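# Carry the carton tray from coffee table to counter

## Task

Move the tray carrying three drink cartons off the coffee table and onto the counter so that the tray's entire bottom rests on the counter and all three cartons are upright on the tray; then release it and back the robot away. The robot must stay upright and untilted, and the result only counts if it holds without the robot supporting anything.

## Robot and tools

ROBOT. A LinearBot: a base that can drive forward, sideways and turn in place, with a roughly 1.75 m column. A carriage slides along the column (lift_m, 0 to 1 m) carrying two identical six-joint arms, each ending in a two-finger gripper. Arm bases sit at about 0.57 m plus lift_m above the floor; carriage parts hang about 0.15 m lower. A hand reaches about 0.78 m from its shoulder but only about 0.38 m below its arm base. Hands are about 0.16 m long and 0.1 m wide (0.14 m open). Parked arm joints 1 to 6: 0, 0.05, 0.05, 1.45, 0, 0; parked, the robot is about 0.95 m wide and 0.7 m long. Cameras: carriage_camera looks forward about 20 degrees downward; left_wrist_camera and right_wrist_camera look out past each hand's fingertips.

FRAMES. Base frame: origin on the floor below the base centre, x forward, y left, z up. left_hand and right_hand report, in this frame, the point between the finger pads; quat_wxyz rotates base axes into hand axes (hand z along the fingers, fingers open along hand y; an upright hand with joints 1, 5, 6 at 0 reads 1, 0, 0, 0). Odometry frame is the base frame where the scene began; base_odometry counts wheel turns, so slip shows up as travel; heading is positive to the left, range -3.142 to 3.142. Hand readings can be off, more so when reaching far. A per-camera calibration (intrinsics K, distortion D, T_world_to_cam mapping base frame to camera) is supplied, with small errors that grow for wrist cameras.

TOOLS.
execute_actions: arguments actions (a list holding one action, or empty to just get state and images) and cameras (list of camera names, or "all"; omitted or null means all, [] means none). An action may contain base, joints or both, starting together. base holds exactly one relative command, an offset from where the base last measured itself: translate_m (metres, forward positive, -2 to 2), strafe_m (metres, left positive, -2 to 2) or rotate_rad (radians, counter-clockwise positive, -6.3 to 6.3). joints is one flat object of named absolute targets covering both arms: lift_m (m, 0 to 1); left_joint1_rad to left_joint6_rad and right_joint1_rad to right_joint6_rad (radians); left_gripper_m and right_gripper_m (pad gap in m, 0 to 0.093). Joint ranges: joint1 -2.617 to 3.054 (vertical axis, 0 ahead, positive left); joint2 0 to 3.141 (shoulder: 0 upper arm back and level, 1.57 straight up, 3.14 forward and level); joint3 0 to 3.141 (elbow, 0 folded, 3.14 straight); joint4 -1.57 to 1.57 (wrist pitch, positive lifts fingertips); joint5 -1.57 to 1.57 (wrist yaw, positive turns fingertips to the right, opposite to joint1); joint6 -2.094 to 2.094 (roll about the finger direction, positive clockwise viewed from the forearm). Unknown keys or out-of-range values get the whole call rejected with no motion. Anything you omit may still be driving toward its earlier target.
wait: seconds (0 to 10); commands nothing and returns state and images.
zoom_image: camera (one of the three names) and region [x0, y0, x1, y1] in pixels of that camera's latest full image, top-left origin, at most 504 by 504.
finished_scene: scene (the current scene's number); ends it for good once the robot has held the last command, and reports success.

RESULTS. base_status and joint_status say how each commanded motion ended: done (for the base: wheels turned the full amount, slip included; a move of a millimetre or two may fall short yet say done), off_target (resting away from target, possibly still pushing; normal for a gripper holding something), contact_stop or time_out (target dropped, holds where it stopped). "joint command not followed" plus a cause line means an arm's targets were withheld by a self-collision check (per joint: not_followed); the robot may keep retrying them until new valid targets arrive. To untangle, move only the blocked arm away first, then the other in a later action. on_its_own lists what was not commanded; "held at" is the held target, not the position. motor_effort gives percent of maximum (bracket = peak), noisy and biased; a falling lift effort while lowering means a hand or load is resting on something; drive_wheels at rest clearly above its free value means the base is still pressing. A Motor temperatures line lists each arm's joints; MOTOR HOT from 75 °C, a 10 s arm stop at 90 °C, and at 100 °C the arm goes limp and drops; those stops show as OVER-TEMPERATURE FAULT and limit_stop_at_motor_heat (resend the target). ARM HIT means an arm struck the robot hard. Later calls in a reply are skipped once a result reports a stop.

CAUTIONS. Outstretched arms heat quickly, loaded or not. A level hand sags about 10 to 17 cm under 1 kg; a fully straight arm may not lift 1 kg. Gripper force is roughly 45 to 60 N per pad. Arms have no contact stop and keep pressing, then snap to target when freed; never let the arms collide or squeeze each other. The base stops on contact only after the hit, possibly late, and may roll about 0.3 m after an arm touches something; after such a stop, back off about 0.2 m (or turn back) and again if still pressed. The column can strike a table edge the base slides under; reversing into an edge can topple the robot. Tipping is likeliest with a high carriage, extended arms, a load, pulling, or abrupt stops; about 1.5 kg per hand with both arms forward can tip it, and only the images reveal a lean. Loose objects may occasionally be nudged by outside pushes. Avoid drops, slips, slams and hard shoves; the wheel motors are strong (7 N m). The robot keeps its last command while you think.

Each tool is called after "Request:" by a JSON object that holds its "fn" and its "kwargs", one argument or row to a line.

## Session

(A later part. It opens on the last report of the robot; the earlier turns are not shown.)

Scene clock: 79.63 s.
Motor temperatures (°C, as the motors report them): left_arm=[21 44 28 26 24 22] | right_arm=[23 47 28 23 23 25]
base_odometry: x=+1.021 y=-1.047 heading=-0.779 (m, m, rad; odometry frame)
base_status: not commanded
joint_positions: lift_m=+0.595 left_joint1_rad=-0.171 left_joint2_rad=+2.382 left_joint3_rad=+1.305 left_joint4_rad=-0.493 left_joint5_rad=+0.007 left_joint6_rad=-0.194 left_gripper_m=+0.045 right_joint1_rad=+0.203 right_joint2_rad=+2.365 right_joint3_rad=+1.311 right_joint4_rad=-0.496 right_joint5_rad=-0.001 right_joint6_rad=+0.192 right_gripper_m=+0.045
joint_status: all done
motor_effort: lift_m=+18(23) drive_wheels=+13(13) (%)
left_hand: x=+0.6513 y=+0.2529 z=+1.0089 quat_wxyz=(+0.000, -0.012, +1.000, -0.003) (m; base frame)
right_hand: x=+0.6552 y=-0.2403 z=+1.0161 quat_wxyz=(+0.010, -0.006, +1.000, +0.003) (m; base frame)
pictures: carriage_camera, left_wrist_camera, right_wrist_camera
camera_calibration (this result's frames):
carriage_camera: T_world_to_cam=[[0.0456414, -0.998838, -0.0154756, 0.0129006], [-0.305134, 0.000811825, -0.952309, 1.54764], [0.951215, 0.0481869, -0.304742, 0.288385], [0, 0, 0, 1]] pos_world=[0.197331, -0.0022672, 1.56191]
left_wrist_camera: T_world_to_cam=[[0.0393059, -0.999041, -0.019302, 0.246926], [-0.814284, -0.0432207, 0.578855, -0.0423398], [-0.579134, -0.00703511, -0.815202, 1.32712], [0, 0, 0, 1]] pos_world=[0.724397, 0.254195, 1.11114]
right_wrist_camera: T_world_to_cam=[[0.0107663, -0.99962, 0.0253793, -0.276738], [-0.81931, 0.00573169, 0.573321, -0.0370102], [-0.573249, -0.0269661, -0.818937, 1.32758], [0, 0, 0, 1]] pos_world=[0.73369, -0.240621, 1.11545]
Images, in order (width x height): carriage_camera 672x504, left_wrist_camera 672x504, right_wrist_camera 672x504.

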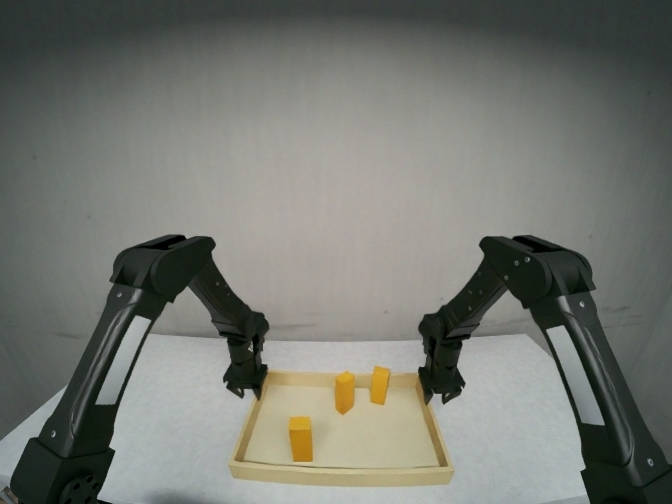

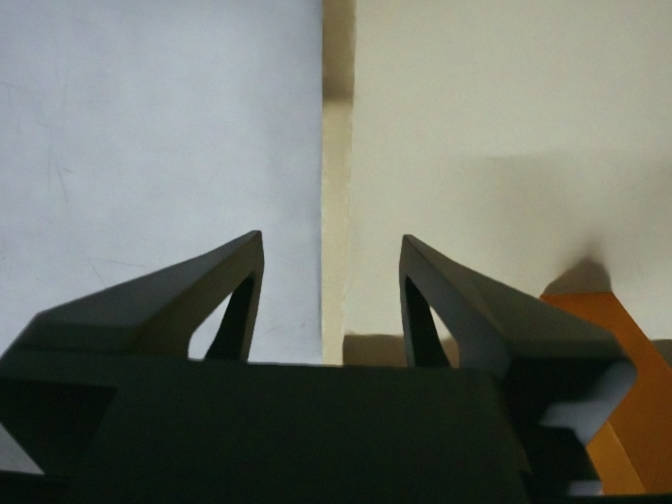

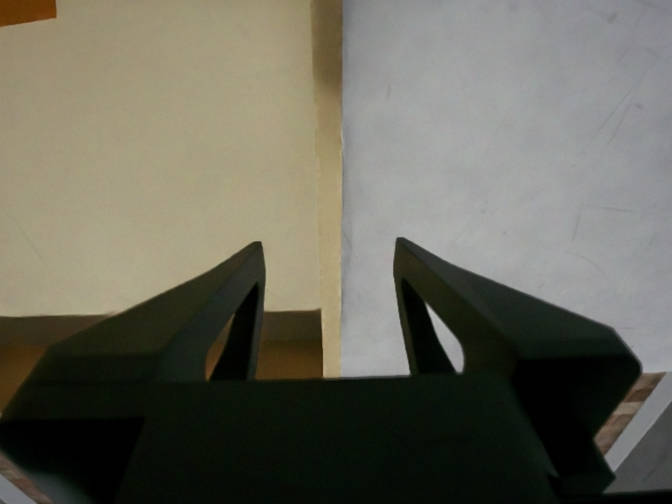

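The hands are clear of the rims. Parking the arms and backing away.

Request:
{"fn": "execute_actions", "kwargs": {
  "actions": [
    {"base": {"translate_m": -0.45}, "joints": {"left_joint1_rad": 0, "left_joint2_rad": 0.05, "left_joint3_rad": 0.05, "left_joint4_rad": 1.45, "left_joint5_rad": 0, "left_joint6_rad": 0, "right_joint1_rad": 0, "right_joint2_rad": 0.05, "right_joint3_rad": 0.05, "right_joint4_rad": 1.45, "right_joint5_rad": 0, "right_joint6_rad": 0}}
  ],
  "cameras": ["carriage_camera"]
}}

Scene clock: 83.77 s.
Motor temperatures (°C, as the motors report them): left_arm=[21 44 28 26 24 22] | right_arm=[23 46 28 24 23 25]
base_odometry: x=+0.701 y=-0.731 heading=-0.779 (m, m, rad; odometry frame)
base_status: done
joint_positions: lift_m=+0.595 left_joint1_rad=+0.010 left_joint2_rad=+0.062 left_joint3_rad=+0.067 left_joint4_rad=+1.459 left_joint5_rad=-0.001 left_joint6_rad=-0.009 left_gripper_m=+0.045 right_joint1_rad=-0.006 right_joint2_rad=+0.059 right_joint3_rad=+0.072 right_joint4_rad=+1.458 right_joint5_rad=+0.001 right_joint6_rad=+0.005 right_gripper_m=+0.045
joint_status: all done
motor_effort: lift_m=+19(19) drive_wheels=-2(32) (%)
left_hand: x=+0.3038 y=+0.3191 z=+1.5820 quat_wxyz=(+0.999, -0.001, +0.053, +0.000) (m; base frame)
right_hand: x=+0.3017 y=-0.3190 z=+1.5833 quat_wxyz=(+0.999, +0.001, +0.050, -0.001) (m; base frame)
pictures: carriage_camera
camera_calibration (this result's frames):
carriage_camera: T_world_to_cam=[[0.0456414, -0.998838, -0.0154756, 0.0128997], [-0.305134, 0.000811825, -0.952309, 1.54759], [0.951215, 0.0481869, -0.304742, 0.288369], [0, 0, 0, 1]] pos_world=[0.197331, -0.0022672, 1.56186]
Images, in order (width x height): carriage_camera 672x504.

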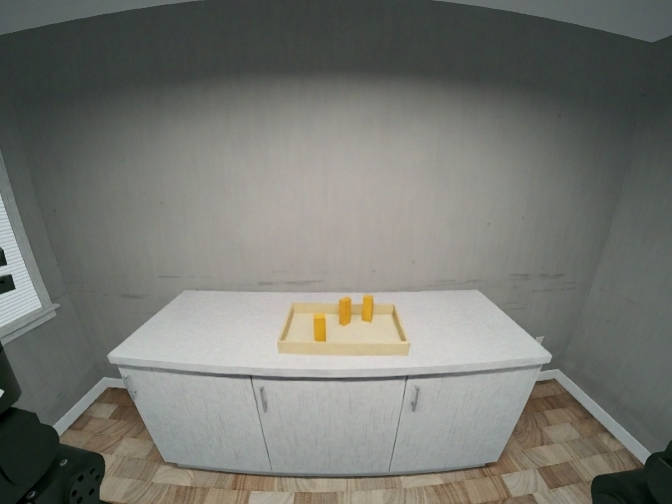

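The tray is fully on the counter with all three cartons standing, and the robot is clear.

Request:
{"fn": "finished_scene", "kwargs": {
  "scene": 2
}}

The scene is finished: the task was done.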